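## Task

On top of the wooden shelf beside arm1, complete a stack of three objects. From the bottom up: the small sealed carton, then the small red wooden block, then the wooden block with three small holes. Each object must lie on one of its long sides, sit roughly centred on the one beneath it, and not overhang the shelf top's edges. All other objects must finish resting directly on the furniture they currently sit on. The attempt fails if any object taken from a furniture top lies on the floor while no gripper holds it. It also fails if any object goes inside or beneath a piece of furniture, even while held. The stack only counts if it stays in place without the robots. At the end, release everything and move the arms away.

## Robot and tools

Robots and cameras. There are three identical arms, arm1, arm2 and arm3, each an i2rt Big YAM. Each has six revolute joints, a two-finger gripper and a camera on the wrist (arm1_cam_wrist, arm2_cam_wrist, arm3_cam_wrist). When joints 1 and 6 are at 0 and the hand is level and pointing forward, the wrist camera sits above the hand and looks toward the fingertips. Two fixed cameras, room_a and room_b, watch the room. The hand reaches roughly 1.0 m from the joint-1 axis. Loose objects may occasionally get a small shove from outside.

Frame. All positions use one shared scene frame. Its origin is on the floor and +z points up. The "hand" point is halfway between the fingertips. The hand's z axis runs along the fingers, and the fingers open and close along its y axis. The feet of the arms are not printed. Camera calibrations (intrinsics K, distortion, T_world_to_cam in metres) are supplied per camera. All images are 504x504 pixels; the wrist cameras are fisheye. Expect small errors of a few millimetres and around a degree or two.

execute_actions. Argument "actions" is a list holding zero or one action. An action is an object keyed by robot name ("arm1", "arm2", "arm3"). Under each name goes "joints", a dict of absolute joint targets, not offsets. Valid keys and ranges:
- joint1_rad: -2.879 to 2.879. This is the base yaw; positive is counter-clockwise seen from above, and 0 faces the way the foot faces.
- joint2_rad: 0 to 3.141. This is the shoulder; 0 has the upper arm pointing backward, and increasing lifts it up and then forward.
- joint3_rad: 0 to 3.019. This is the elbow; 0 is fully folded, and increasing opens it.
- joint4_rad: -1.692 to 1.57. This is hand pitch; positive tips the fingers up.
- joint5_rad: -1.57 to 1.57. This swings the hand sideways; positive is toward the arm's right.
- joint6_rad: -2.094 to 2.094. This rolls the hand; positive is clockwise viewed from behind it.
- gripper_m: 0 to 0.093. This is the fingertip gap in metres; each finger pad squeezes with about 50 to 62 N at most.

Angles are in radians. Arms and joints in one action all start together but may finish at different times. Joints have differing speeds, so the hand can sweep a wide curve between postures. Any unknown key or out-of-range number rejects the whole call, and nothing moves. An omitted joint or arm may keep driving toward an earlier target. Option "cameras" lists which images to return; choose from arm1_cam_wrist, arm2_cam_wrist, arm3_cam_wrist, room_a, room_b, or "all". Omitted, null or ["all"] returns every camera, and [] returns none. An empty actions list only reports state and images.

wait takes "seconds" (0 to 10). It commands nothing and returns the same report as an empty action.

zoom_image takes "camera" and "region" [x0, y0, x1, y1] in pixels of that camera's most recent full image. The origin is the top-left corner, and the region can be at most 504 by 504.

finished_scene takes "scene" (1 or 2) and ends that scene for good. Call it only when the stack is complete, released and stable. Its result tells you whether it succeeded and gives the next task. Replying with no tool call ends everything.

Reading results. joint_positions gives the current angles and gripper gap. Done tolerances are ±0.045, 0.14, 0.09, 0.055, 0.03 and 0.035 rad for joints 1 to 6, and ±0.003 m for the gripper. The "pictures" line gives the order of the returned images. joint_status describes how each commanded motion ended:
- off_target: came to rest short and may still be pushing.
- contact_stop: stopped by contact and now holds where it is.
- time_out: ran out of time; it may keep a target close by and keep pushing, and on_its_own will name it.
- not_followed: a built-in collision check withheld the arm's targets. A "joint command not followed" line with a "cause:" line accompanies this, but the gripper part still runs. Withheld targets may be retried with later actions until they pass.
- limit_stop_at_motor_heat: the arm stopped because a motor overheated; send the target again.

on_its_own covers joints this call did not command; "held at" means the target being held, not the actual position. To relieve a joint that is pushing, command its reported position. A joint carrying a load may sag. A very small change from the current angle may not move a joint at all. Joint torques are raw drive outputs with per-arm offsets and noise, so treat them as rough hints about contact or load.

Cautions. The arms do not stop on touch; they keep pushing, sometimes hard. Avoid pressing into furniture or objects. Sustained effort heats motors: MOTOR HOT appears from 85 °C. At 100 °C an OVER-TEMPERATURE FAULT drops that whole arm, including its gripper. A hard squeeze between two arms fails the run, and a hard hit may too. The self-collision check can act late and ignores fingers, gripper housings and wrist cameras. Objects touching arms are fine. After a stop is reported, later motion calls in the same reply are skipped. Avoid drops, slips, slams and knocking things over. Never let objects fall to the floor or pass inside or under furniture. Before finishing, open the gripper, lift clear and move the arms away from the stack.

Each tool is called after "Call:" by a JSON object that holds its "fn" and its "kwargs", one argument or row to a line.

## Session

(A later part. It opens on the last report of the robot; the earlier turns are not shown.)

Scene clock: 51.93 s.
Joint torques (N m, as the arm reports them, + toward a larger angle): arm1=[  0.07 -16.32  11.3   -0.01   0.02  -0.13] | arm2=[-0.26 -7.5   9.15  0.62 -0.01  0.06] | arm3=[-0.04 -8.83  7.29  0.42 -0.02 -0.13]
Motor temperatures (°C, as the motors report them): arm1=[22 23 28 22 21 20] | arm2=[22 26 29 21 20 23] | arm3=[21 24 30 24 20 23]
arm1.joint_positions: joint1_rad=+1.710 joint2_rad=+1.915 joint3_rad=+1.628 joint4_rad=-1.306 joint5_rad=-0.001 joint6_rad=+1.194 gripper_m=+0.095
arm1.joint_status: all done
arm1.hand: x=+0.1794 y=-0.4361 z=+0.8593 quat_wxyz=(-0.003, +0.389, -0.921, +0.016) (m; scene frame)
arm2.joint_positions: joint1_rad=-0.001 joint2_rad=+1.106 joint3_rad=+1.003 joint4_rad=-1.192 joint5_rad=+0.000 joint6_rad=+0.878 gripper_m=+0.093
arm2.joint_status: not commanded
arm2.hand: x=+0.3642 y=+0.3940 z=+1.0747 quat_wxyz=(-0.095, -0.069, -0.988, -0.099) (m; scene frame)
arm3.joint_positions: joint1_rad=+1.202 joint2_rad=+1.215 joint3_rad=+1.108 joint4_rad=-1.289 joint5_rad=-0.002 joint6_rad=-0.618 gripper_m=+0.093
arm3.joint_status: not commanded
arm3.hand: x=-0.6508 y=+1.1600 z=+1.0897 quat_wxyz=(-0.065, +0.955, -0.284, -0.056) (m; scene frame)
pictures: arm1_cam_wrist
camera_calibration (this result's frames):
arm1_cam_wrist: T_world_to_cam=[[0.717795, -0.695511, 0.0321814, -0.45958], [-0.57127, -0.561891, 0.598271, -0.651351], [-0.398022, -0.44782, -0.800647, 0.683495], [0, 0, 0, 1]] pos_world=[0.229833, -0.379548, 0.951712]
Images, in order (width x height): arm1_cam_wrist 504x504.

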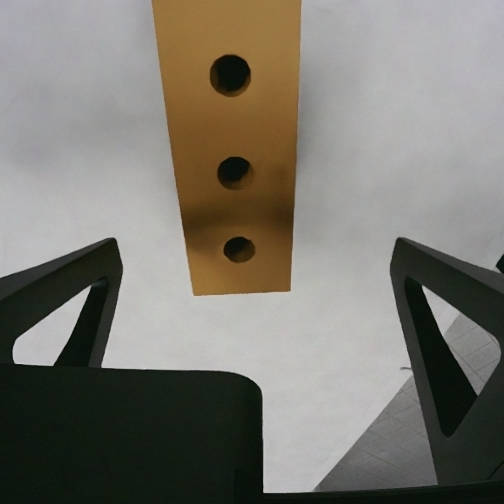

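Call:
{"fn": "execute_actions", "kwargs": {
  "actions": [
    {"arm1":{"joints":{"joint1_rad":1.68,"joint2_rad":2.0,"joint3_rad":1.565,"joint4_rad":-1.14}}}
  ],
  "cameras": ["arm1_cam_wrist"]
}}

Call:
{"fn": "execute_actions", "kwargs": {
  "actions": [
    {"arm1":{"joints":{"gripper_m":0}}}
  ],
  "cameras": ["arm1_cam_wrist"]
}}

Scene clock: 54.37 s.
Joint torques (N m, as the arm reports them, + toward a larger angle): arm1=[ -1.1  -15.57   7.2    0.26   0.04  -0.13] | arm2=[-0.25 -7.46  9.16  0.63 -0.01  0.06] | arm3=[-0.08 -8.89  7.36  0.45 -0.02 -0.14]
Motor temperatures (°C, as the motors report them): arm1=[22 23 29 22 21 20] | arm2=[22 26 29 21 20 23] | arm3=[21 23 30 24 20 23]
arm1.joint_positions: joint1_rad=+1.690 joint2_rad=+1.975 joint3_rad=+1.569 joint4_rad=-1.155 joint5_rad=-0.001 joint6_rad=+1.194 gripper_m=+0.095
arm1.joint_status: all done
arm1.hand: x=+0.1860 y=-0.4207 z=+0.8042 quat_wxyz=(-0.003, +0.380, -0.925, +0.000) (m; scene frame)
arm2.joint_positions: joint1_rad=-0.001 joint2_rad=+1.106 joint3_rad=+1.003 joint4_rad=-1.192 joint5_rad=+0.000 joint6_rad=+0.878 gripper_m=+0.093
arm2.joint_status: not commanded
arm2.hand: x=+0.3642 y=+0.3940 z=+1.0747 quat_wxyz=(-0.095, -0.069, -0.988, -0.099) (m; scene frame)
arm3.joint_positions: joint1_rad=+1.202 joint2_rad=+1.215 joint3_rad=+1.108 joint4_rad=-1.289 joint5_rad=-0.002 joint6_rad=-0.618 gripper_m=+0.093
arm3.joint_status: not commanded
arm3.hand: x=-0.6508 y=+1.1600 z=+1.0897 quat_wxyz=(-0.065, +0.955, -0.284, -0.056) (m; scene frame)
pictures: arm1_cam_wrist
camera_calibration (this result's frames):
arm1_cam_wrist: T_world_to_cam=[[0.703674, -0.710519, 0.0023707, -0.431596], [-0.575254, -0.567747, 0.588852, -0.60008], [-0.417045, -0.415724, -0.808237, 0.672124], [0, 0, 0, 1]] pos_world=[0.23881, -0.367933, 0.897617]
Images, in order (width x height): arm1_cam_wrist 504x504.

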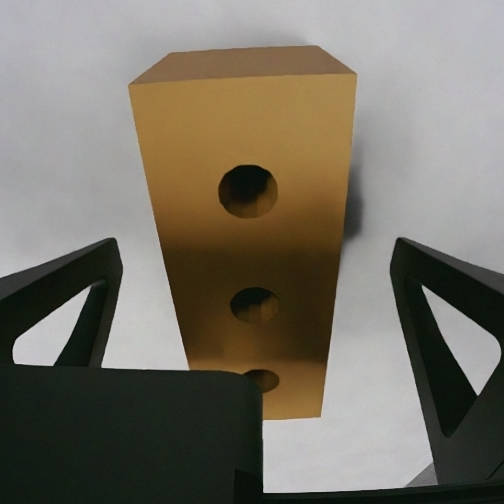

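Scene clock: 55.10 s.
Joint torques (N m, as the arm reports them, + toward a larger angle): arm1=[ -1.06 -15.49   7.22   0.22   0.04  -0.13] | arm2=[-0.19 -7.54  9.15  0.63 -0.01  0.06] | arm3=[-0.01 -8.83  7.36  0.42 -0.01 -0.13]
Motor temperatures (°C, as the motors report them): arm1=[22 23 29 22 21 20] | arm2=[22 26 29 21 20 23] | arm3=[21 23 30 24 20 23]
arm1.joint_positions: joint1_rad=+1.690 joint2_rad=+1.975 joint3_rad=+1.569 joint4_rad=-1.154 joint5_rad=-0.001 joint6_rad=+1.193 gripper_m=+0.045
arm1.joint_status: gripper_m off_target (ended at +0.045, target +0.000)
arm1.hand: x=+0.1860 y=-0.4205 z=+0.8042 quat_wxyz=(-0.003, +0.380, -0.925, +0.000) (m; scene frame)
arm2.joint_positions: joint1_rad=-0.001 joint2_rad=+1.106 joint3_rad=+1.003 joint4_rad=-1.192 joint5_rad=+0.000 joint6_rad=+0.878 gripper_m=+0.093
arm2.joint_status: not commanded
arm2.hand: x=+0.3642 y=+0.3940 z=+1.0747 quat_wxyz=(-0.095, -0.069, -0.988, -0.099) (m; scene frame)
arm3.joint_positions: joint1_rad=+1.202 joint2_rad=+1.215 joint3_rad=+1.108 joint4_rad=-1.289 joint5_rad=-0.002 joint6_rad=-0.618 gripper_m=+0.093
arm3.joint_status: not commanded
arm3.hand: x=-0.6508 y=+1.1600 z=+1.0897 quat_wxyz=(-0.065, +0.955, -0.284, -0.056) (m; scene frame)
pictures: arm1_cam_wrist
camera_calibration (this result's frames):
arm1_cam_wrist: T_world_to_cam=[[0.70422, -0.70998, 0.00166581, -0.43073], [-0.574642, -0.568599, 0.588626, -0.600315], [-0.416966, -0.41548, -0.808403, 0.672386], [0, 0, 0, 1]] pos_world=[0.238724, -0.367785, 0.897638]
Images, in order (width x height): arm1_cam_wrist 504x504.

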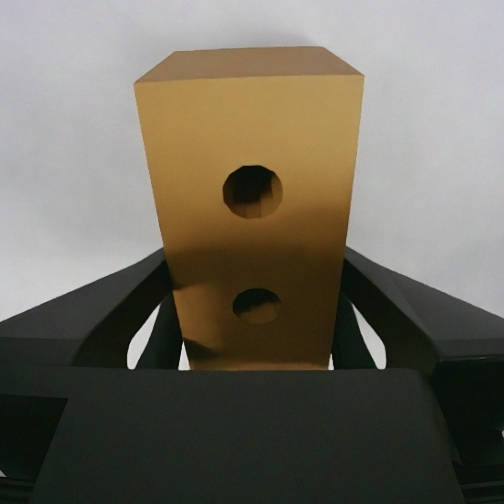

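Call:
{"fn": "execute_actions", "kwargs": {
  "actions": [
    {"arm1":{"joints":{"joint2_rad":1.8,"joint4_rad":-1.33}}}
  ],
  "cameras": []
}}

Call:
{"fn": "execute_actions", "kwargs": {
  "actions": [
    {"arm1":{"joints":{"joint1_rad":-0.565,"joint6_rad":-0.41}}}
  ],
  "cameras": []
}}

Call:
{"fn": "execute_actions", "kwargs": {
  "actions": [
    {"arm1":{"joints":{"joint2_rad":2.05,"joint3_rad":1.62,"joint4_rad":-1.11}}}
  ],
  "cameras": ["arm1_cam_wrist","room_a","room_b"]
}}

Call:
{"fn": "zoom_image", "kwargs": {
  "camera": "room_a",
  "region": [0, 210, 100, 310]
}}

Call:
{"fn": "zoom_image", "kwargs": {
  "camera": "room_b",
  "region": [210, 280, 290, 360]
}}

Scene clock: 58.23 s.
Joint torques (N m, as the arm reports them, + toward a larger angle): arm1=[ -1.17 -14.66   8.48  -0.58   0.03  -0.13] | arm2=[-0.24 -7.49  9.16  0.61 -0.01  0.07] | arm3=[-0.11 -8.86  7.31  0.43 -0.02 -0.13]
Motor temperatures (°C, as the motors report them): arm1=[22 23 29 22 21 20] | arm2=[22 26 29 21 20 23] | arm3=[21 23 30 24 20 23]
arm1.joint_positions: joint1_rad=+1.690 joint2_rad=+1.789 joint3_rad=+1.558 joint4_rad=-1.317 joint5_rad=-0.001 joint6_rad=+1.193 gripper_m=+0.045
arm1.joint_status: all done
arm1.hand: x=+0.2004 y=-0.4561 z=+0.9010 quat_wxyz=(-0.003, +0.380, -0.925, -0.005) (m; scene frame)
arm2.joint_positions: joint1_rad=-0.001 joint2_rad=+1.106 joint3_rad=+1.003 joint4_rad=-1.192 joint5_rad=+0.000 joint6_rad=+0.878 gripper_m=+0.093
arm2.joint_status: not commanded
arm2.hand: x=+0.3642 y=+0.3940 z=+1.0747 quat_wxyz=(-0.095, -0.069, -0.988, -0.099) (m; scene frame)
arm3.joint_positions: joint1_rad=+1.202 joint2_rad=+1.215 joint3_rad=+1.108 joint4_rad=-1.289 joint5_rad=-0.002 joint6_rad=-0.618 gripper_m=+0.093
arm3.joint_status: not commanded
arm3.hand: x=-0.6508 y=+1.1600 z=+1.0897 quat_wxyz=(-0.065, +0.955, -0.284, -0.056) (m; scene frame)
pictures: none
No camera images: the call's "cameras" was empty. Leave "cameras" out to get every camera's image.

Scene clock: 60.43 s.
Joint torques (N m, as the arm reports them, + toward a larger angle): arm1=[  0.27 -14.58   8.65  -0.46  -0.2   -0.18] | arm2=[-0.23 -7.51  9.15  0.63 -0.01  0.06] | arm3=[-0.15 -8.89  7.35  0.45 -0.02 -0.13]
Motor temperatures (°C, as the motors report them): arm1=[22 23 29 22 21 20] | arm2=[22 26 29 21 20 23] | arm3=[21 23 30 24 20 23]
arm1.joint_positions: joint1_rad=-0.572 joint2_rad=+1.789 joint3_rad=+1.558 joint4_rad=-1.317 joint5_rad=+0.001 joint6_rad=-0.394 gripper_m=+0.045
arm1.joint_status: all done
arm1.hand: x=+0.9390 y=-1.1160 z=+0.9134 quat_wxyz=(-0.015, +0.053, -0.998, +0.008) (m; scene frame)
arm2.joint_positions: joint1_rad=-0.001 joint2_rad=+1.106 joint3_rad=+1.003 joint4_rad=-1.192 joint5_rad=+0.000 joint6_rad=+0.878 gripper_m=+0.093
arm2.joint_status: not commanded
arm2.hand: x=+0.3642 y=+0.3940 z=+1.0747 quat_wxyz=(-0.095, -0.069, -0.988, -0.099) (m; scene frame)
arm3.joint_positions: joint1_rad=+1.202 joint2_rad=+1.215 joint3_rad=+1.108 joint4_rad=-1.289 joint5_rad=-0.002 joint6_rad=-0.618 gripper_m=+0.093
arm3.joint_status: not commanded
arm3.hand: x=-0.6508 y=+1.1600 z=+1.0897 quat_wxyz=(-0.065, +0.955, -0.284, -0.056) (m; scene frame)
pictures: none
No camera images: the call's "cameras" was empty. Leave "cameras" out to get every camera's image.

Scene clock: 61.53 s.
Joint torques (N m, as the arm reports them, + toward a larger angle): arm1=[  0.28 -19.43   9.72   0.18  -0.21  -0.17] | arm2=[-0.26 -7.46  9.15  0.61 -0.01  0.06] | arm3=[ 0.   -8.87  7.33  0.44 -0.01 -0.13]
Motor temperatures (°C, as the motors report them): arm1=[22 24 29 22 21 20] | arm2=[22 26 29 21 20 23] | arm3=[21 23 30 24 20 23]
arm1.joint_positions: joint1_rad=-0.572 joint2_rad=+2.070 joint3_rad=+1.583 joint4_rad=-1.123 joint5_rad=+0.001 joint6_rad=-0.394 gripper_m=+0.045
arm1.joint_status: all done
arm1.hand: x=+0.9823 y=-1.1295 z=+0.7682 quat_wxyz=(+0.013, +0.053, -0.998, -0.002) (m; scene frame)
arm2.joint_positions: joint1_rad=-0.001 joint2_rad=+1.106 joint3_rad=+1.003 joint4_rad=-1.192 joint5_rad=+0.000 joint6_rad=+0.878 gripper_m=+0.093
arm2.joint_status: not commanded
arm2.hand: x=+0.3642 y=+0.3940 z=+1.0747 quat_wxyz=(-0.095, -0.069, -0.988, -0.099) (m; scene frame)
arm3.joint_positions: joint1_rad=+1.202 joint2_rad=+1.215 joint3_rad=+1.108 joint4_rad=-1.289 joint5_rad=-0.002 joint6_rad=-0.618 gripper_m=+0.093
arm3.joint_status: not commanded
arm3.hand: x=-0.6508 y=+1.1600 z=+1.0897 quat_wxyz=(-0.065, +0.955, -0.284, -0.056) (m; scene frame)
pictures: arm1_cam_wrist, room_a, room_b
camera_calibration (this result's frames):
arm1_cam_wrist: T_world_to_cam=[[0.106884, -0.994258, -0.00511235, -1.22396], [-0.78419, -0.0874603, 0.614326, 0.204918], [-0.611246, -0.0616526, -0.789036, 1.2563], [0, 0, 0, 1]] pos_world=[1.05942, -1.12155, 0.859123]
Images, in order (width x height): arm1_cam_wrist 504x504, room_a 504x504, room_b 504x504.

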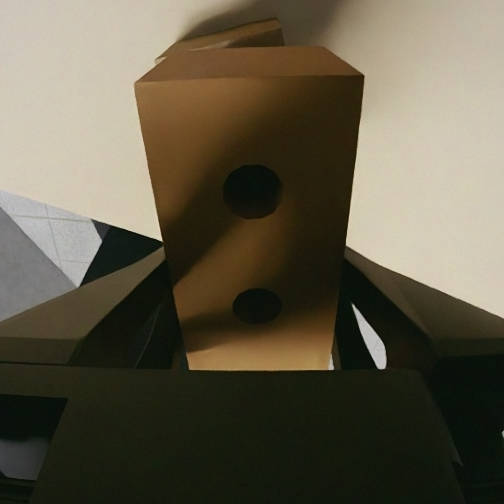

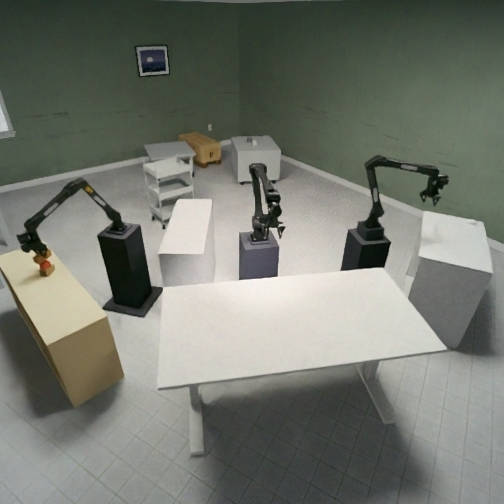

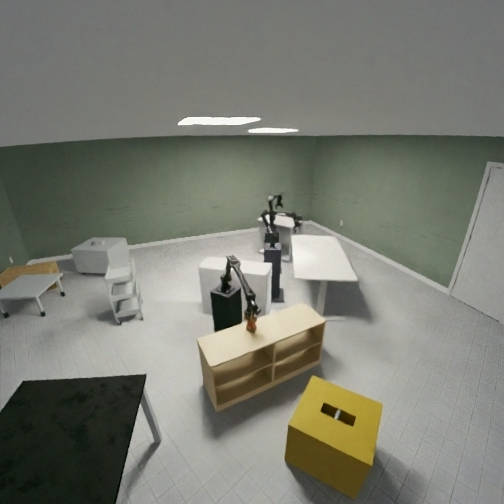

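Region (0, 210, 100, 310) of room_a's 504x504 image, scaled by 5.040, with more detail than that image has.

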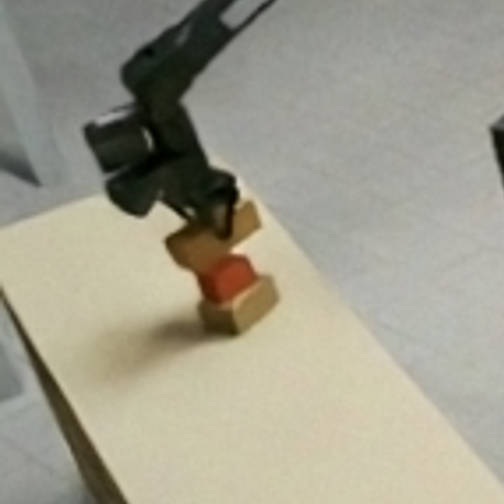

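Region (210, 280, 290, 360) of room_b's 504x504 image, scaled by 6.300, with more detail than that image has.

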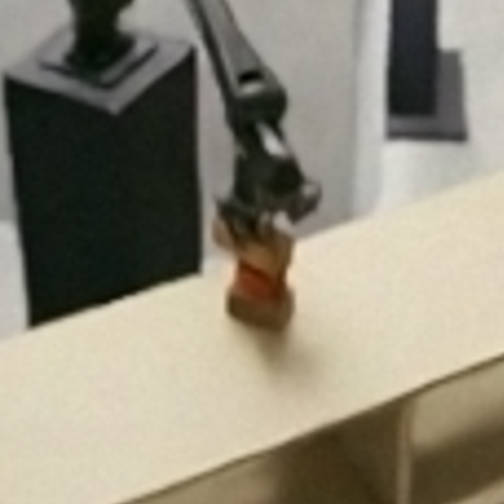

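Call:
{"fn": "execute_actions", "kwargs": {
  "actions": [
    {"arm1":{"joints":{"joint1_rad":-0.55,"joint2_rad":2.14,"joint4_rad":-1.03}}}
  ],
  "cameras": ["arm1_cam_wrist","room_a"]
}}

Call:
{"fn": "zoom_image", "kwargs": {
  "camera": "room_a",
  "region": [0, 210, 100, 310]
}}

Scene clock: 63.50 s.
Joint torques (N m, as the arm reports them, + toward a larger angle): arm1=[  0.77 -16.02   9.6    0.28  -0.23  -0.17] | arm2=[-0.17 -7.46  9.15  0.64 -0.01  0.06] | arm3=[-0.13 -8.81  7.33  0.43 -0.01 -0.13]
Motor temperatures (°C, as the motors report them): arm1=[22 24 29 22 21 20] | arm2=[22 26 29 21 20 23] | arm3=[21 23 30 24 20 23]
arm1.joint_positions: joint1_rad=-0.563 joint2_rad=+2.106 joint3_rad=+1.585 joint4_rad=-1.042 joint5_rad=+0.001 joint6_rad=-0.394 gripper_m=+0.045
arm1.joint_status: all done
arm1.hand: x=+0.9989 y=-1.1287 z=+0.7475 quat_wxyz=(-0.008, +0.058, -0.998, +0.006) (m; scene frame)
arm2.joint_positions: joint1_rad=-0.001 joint2_rad=+1.106 joint3_rad=+1.003 joint4_rad=-1.192 joint5_rad=+0.000 joint6_rad=+0.878 gripper_m=+0.093
arm2.joint_status: not commanded
arm2.hand: x=+0.3642 y=+0.3940 z=+1.0747 quat_wxyz=(-0.095, -0.069, -0.988, -0.099) (m; scene frame)
arm3.joint_positions: joint1_rad=+1.202 joint2_rad=+1.215 joint3_rad=+1.108 joint4_rad=-1.289 joint5_rad=-0.002 joint6_rad=-0.618 gripper_m=+0.093
arm3.joint_status: not commanded
arm3.hand: x=-0.6508 y=+1.1600 z=+1.0897 quat_wxyz=(-0.065, +0.955, -0.284, -0.056) (m; scene frame)
pictures: arm1_cam_wrist, room_a
camera_calibration (this result's frames):
arm1_cam_wrist: T_world_to_cam=[[0.116018, -0.993167, 0.0126037, -1.2462], [-0.809591, -0.0872065, 0.58048, 0.281682], [-0.575415, -0.0775498, -0.814177, 1.21523], [0, 0, 0, 1]] pos_world=[1.07189, -1.11888, 0.841612]
Images, in order (width x height): arm1_cam_wrist 504x504, room_a 504x504.

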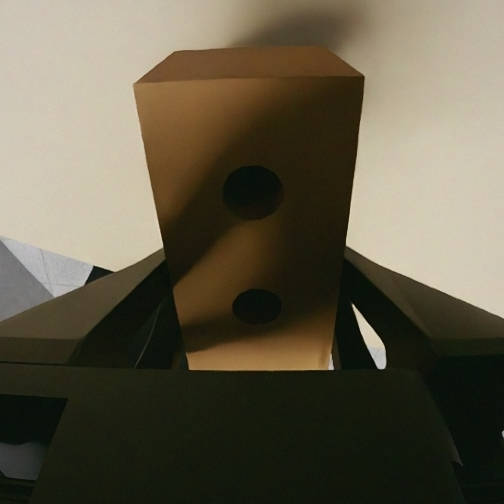

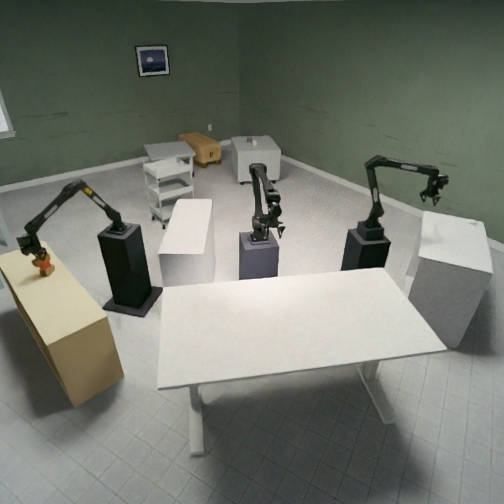

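Region (0, 210, 100, 310) of room_a's 504x504 image, scaled by 5.040, with more detail than that image has.

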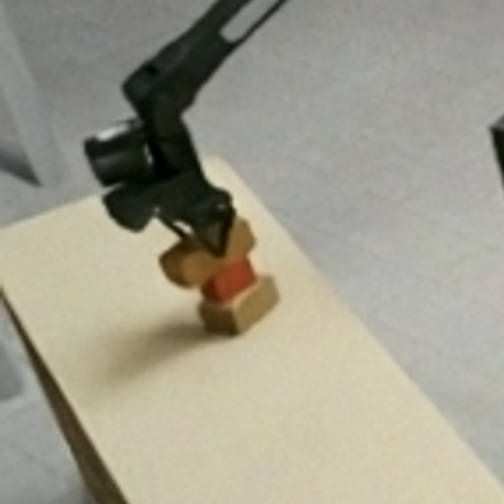

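Call:
{"fn": "execute_actions", "kwargs": {
  "actions": [
    {"arm1":{"joints":{"joint1_rad":-0.535}}}
  ],
  "cameras": []
}}

Call:
{"fn": "execute_actions", "kwargs": {
  "actions": [
    {"arm1":{"joints":{"joint3_rad":1.555}}}
  ],
  "cameras": ["room_a"]
}}

Call:
{"fn": "zoom_image", "kwargs": {
  "camera": "room_a",
  "region": [0, 210, 100, 310]
}}

Scene clock: 65.30 s.
Joint torques (N m, as the arm reports them, + toward a larger angle): arm1=[  1.03 -15.91   9.58   0.27  -0.2   -0.16] | arm2=[-0.23 -7.49  9.15  0.63  0.    0.06] | arm3=[-0.1  -8.91  7.32  0.41 -0.02 -0.13]
Motor temperatures (°C, as the motors report them): arm1=[22 24 29 22 21 20] | arm2=[22 26 29 21 20 23] | arm3=[21 23 30 24 20 23]
arm1.joint_positions: joint1_rad=-0.550 joint2_rad=+2.106 joint3_rad=+1.585 joint4_rad=-1.042 joint5_rad=+0.001 joint6_rad=-0.394 gripper_m=+0.045
arm1.joint_status: all done
arm1.hand: x=+1.0009 y=-1.1214 z=+0.7474 quat_wxyz=(-0.008, +0.064, -0.998, +0.006) (m; scene frame)
arm2.joint_positions: joint1_rad=-0.001 joint2_rad=+1.106 joint3_rad=+1.003 joint4_rad=-1.192 joint5_rad=+0.000 joint6_rad=+0.878 gripper_m=+0.093
arm2.joint_status: not commanded
arm2.hand: x=+0.3642 y=+0.3940 z=+1.0747 quat_wxyz=(-0.095, -0.069, -0.988, -0.099) (m; scene frame)
arm3.joint_positions: joint1_rad=+1.202 joint2_rad=+1.215 joint3_rad=+1.108 joint4_rad=-1.289 joint5_rad=-0.002 joint6_rad=-0.618 gripper_m=+0.093
arm3.joint_status: not commanded
arm3.hand: x=-0.6508 y=+1.1600 z=+1.0897 quat_wxyz=(-0.065, +0.955, -0.284, -0.056) (m; scene frame)
pictures: none
No camera images: the call's "cameras" was empty. Leave "cameras" out to get every camera's image.

Scene clock: 65.87 s.
Joint torques (N m, as the arm reports them, + toward a larger angle): arm1=[  0.97 -15.87   5.4    0.17  -0.21  -0.16] | arm2=[-0.21 -7.49  9.16  0.61 -0.01  0.07] | arm3=[-0.15 -8.85  7.3   0.41 -0.01 -0.12]
Motor temperatures (°C, as the motors report them): arm1=[22 24 29 22 21 20] | arm2=[22 25 29 21 20 23] | arm3=[21 23 30 24 20 23]
arm1.joint_positions: joint1_rad=-0.550 joint2_rad=+2.106 joint3_rad=+1.582 joint4_rad=-1.039 joint5_rad=+0.001 joint6_rad=-0.394 gripper_m=+0.045
arm1.joint_status: all done
arm1.hand: x=+1.0002 y=-1.1212 z=+0.7464 quat_wxyz=(-0.008, +0.064, -0.998, +0.006) (m; scene frame)
arm2.joint_positions: joint1_rad=-0.001 joint2_rad=+1.106 joint3_rad=+1.003 joint4_rad=-1.192 joint5_rad=+0.000 joint6_rad=+0.878 gripper_m=+0.093
arm2.joint_status: not commanded
arm2.hand: x=+0.3642 y=+0.3940 z=+1.0747 quat_wxyz=(-0.095, -0.069, -0.988, -0.099) (m; scene frame)
arm3.joint_positions: joint1_rad=+1.202 joint2_rad=+1.215 joint3_rad=+1.108 joint4_rad=-1.289 joint5_rad=-0.002 joint6_rad=-0.618 gripper_m=+0.093
arm3.joint_status: not commanded
arm3.hand: x=-0.6508 y=+1.1600 z=+1.0897 quat_wxyz=(-0.065, +0.955, -0.284, -0.056) (m; scene frame)
pictures: room_a
Images, in order (width x height): room_a 504x504.

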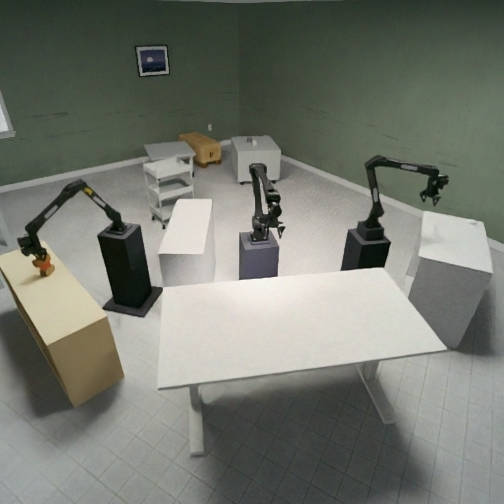

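Region (0, 210, 100, 310) of room_a's 504x504 image, scaled by 5.040, with more detail than that image has.

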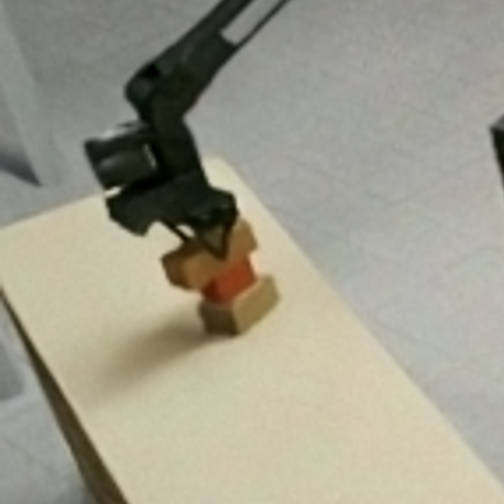

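In contact.

Call:
{"fn": "execute_actions", "kwargs": {
  "actions": [
    {"arm1":{"joints":{"gripper_m":0.093,"joint3_rad":1.59,"joint2_rad":2.11}}}
  ],
  "cameras": []
}}

Call:
{"fn": "execute_actions", "kwargs": {
  "actions": [
    {"arm1":{"joints":{"joint2_rad":1.75,"joint4_rad":-1.35}}}
  ],
  "cameras": ["room_a"]
}}

Call:
{"fn": "zoom_image", "kwargs": {
  "camera": "room_a",
  "region": [0, 210, 100, 310]
}}

Scene clock: 68.07 s.
Joint torques (N m, as the arm reports them, + toward a larger angle): arm1=[  0.96 -17.9    7.8    0.18  -0.21  -0.16] | arm2=[-0.23 -7.47  9.17  0.61 -0.01  0.07] | arm3=[-0.06 -8.83  7.33  0.42 -0.01 -0.13]
Motor temperatures (°C, as the motors report them): arm1=[22 24 29 22 21 20] | arm2=[22 25 29 21 20 23] | arm3=[21 23 30 24 20 23]
arm1.joint_positions: joint1_rad=-0.550 joint2_rad=+2.106 joint3_rad=+1.582 joint4_rad=-1.039 joint5_rad=+0.002 joint6_rad=-0.395 gripper_m=+0.093
arm1.joint_status: all done
arm1.hand: x=+1.0002 y=-1.1213 z=+0.7466 quat_wxyz=(-0.008, +0.064, -0.998, +0.006) (m; scene frame)
arm2.joint_positions: joint1_rad=-0.001 joint2_rad=+1.106 joint3_rad=+1.003 joint4_rad=-1.192 joint5_rad=+0.000 joint6_rad=+0.878 gripper_m=+0.093
arm2.joint_status: not commanded
arm2.hand: x=+0.3642 y=+0.3940 z=+1.0747 quat_wxyz=(-0.095, -0.069, -0.988, -0.099) (m; scene frame)
arm3.joint_positions: joint1_rad=+1.202 joint2_rad=+1.215 joint3_rad=+1.108 joint4_rad=-1.289 joint5_rad=-0.002 joint6_rad=-0.618 gripper_m=+0.093
arm3.joint_status: not commanded
arm3.hand: x=-0.6508 y=+1.1600 z=+1.0897 quat_wxyz=(-0.065, +0.955, -0.284, -0.056) (m; scene frame)
pictures: none
No camera images: the call's "cameras" was empty. Leave "cameras" out to get every camera's image.

Scene clock: 69.47 s.
Joint torques (N m, as the arm reports them, + toward a larger angle): arm1=[  0.98 -12.72   8.98  -0.38  -0.22  -0.16] | arm2=[-0.2  -7.49  9.16  0.62 -0.01  0.06] | arm3=[-0.03 -8.81  7.3   0.43 -0.01 -0.13]
Motor temperatures (°C, as the motors report them): arm1=[22 24 29 22 21 20] | arm2=[22 25 29 21 20 23] | arm3=[21 23 30 24 20 23]
arm1.joint_positions: joint1_rad=-0.550 joint2_rad=+1.719 joint3_rad=+1.582 joint4_rad=-1.336 joint5_rad=+0.002 joint6_rad=-0.395 gripper_m=+0.093
arm1.joint_status: all done
arm1.hand: x=+0.9416 y=-1.1042 z=+0.9596 quat_wxyz=(-0.051, +0.064, -0.996, +0.021) (m; scene frame)
arm2.joint_positions: joint1_rad=-0.001 joint2_rad=+1.106 joint3_rad=+1.003 joint4_rad=-1.192 joint5_rad=+0.000 joint6_rad=+0.878 gripper_m=+0.093
arm2.joint_status: not commanded
arm2.hand: x=+0.3642 y=+0.3940 z=+1.0747 quat_wxyz=(-0.095, -0.069, -0.988, -0.099) (m; scene frame)
arm3.joint_positions: joint1_rad=+1.202 joint2_rad=+1.215 joint3_rad=+1.108 joint4_rad=-1.289 joint5_rad=-0.002 joint6_rad=-0.618 gripper_m=+0.093
arm3.joint_status: not commanded
arm3.hand: x=-0.6508 y=+1.1600 z=+1.0897 quat_wxyz=(-0.065, +0.955, -0.284, -0.056) (m; scene frame)
pictures: room_a
Images, in order (width x height): room_a 504x504.

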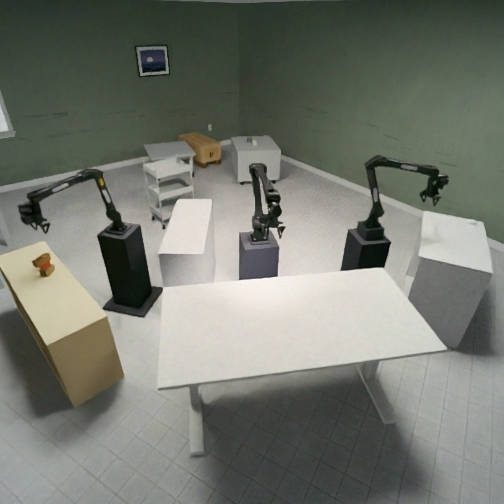

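Region (0, 210, 100, 310) of room_a's 504x504 image, scaled by 5.040, with more detail than that image has.

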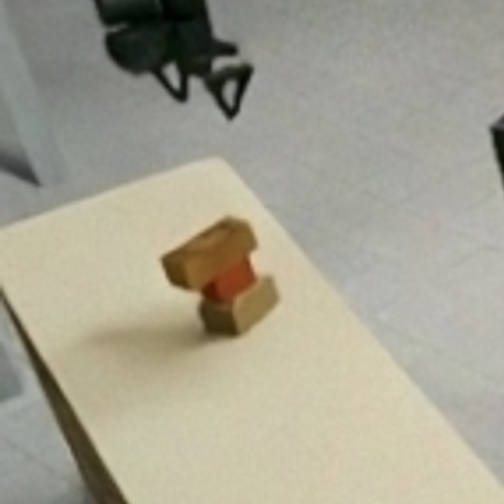

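Call:
{"fn": "finished_scene", "kwargs": {
  "scene": 2
}}

The scene is finished: the task was done.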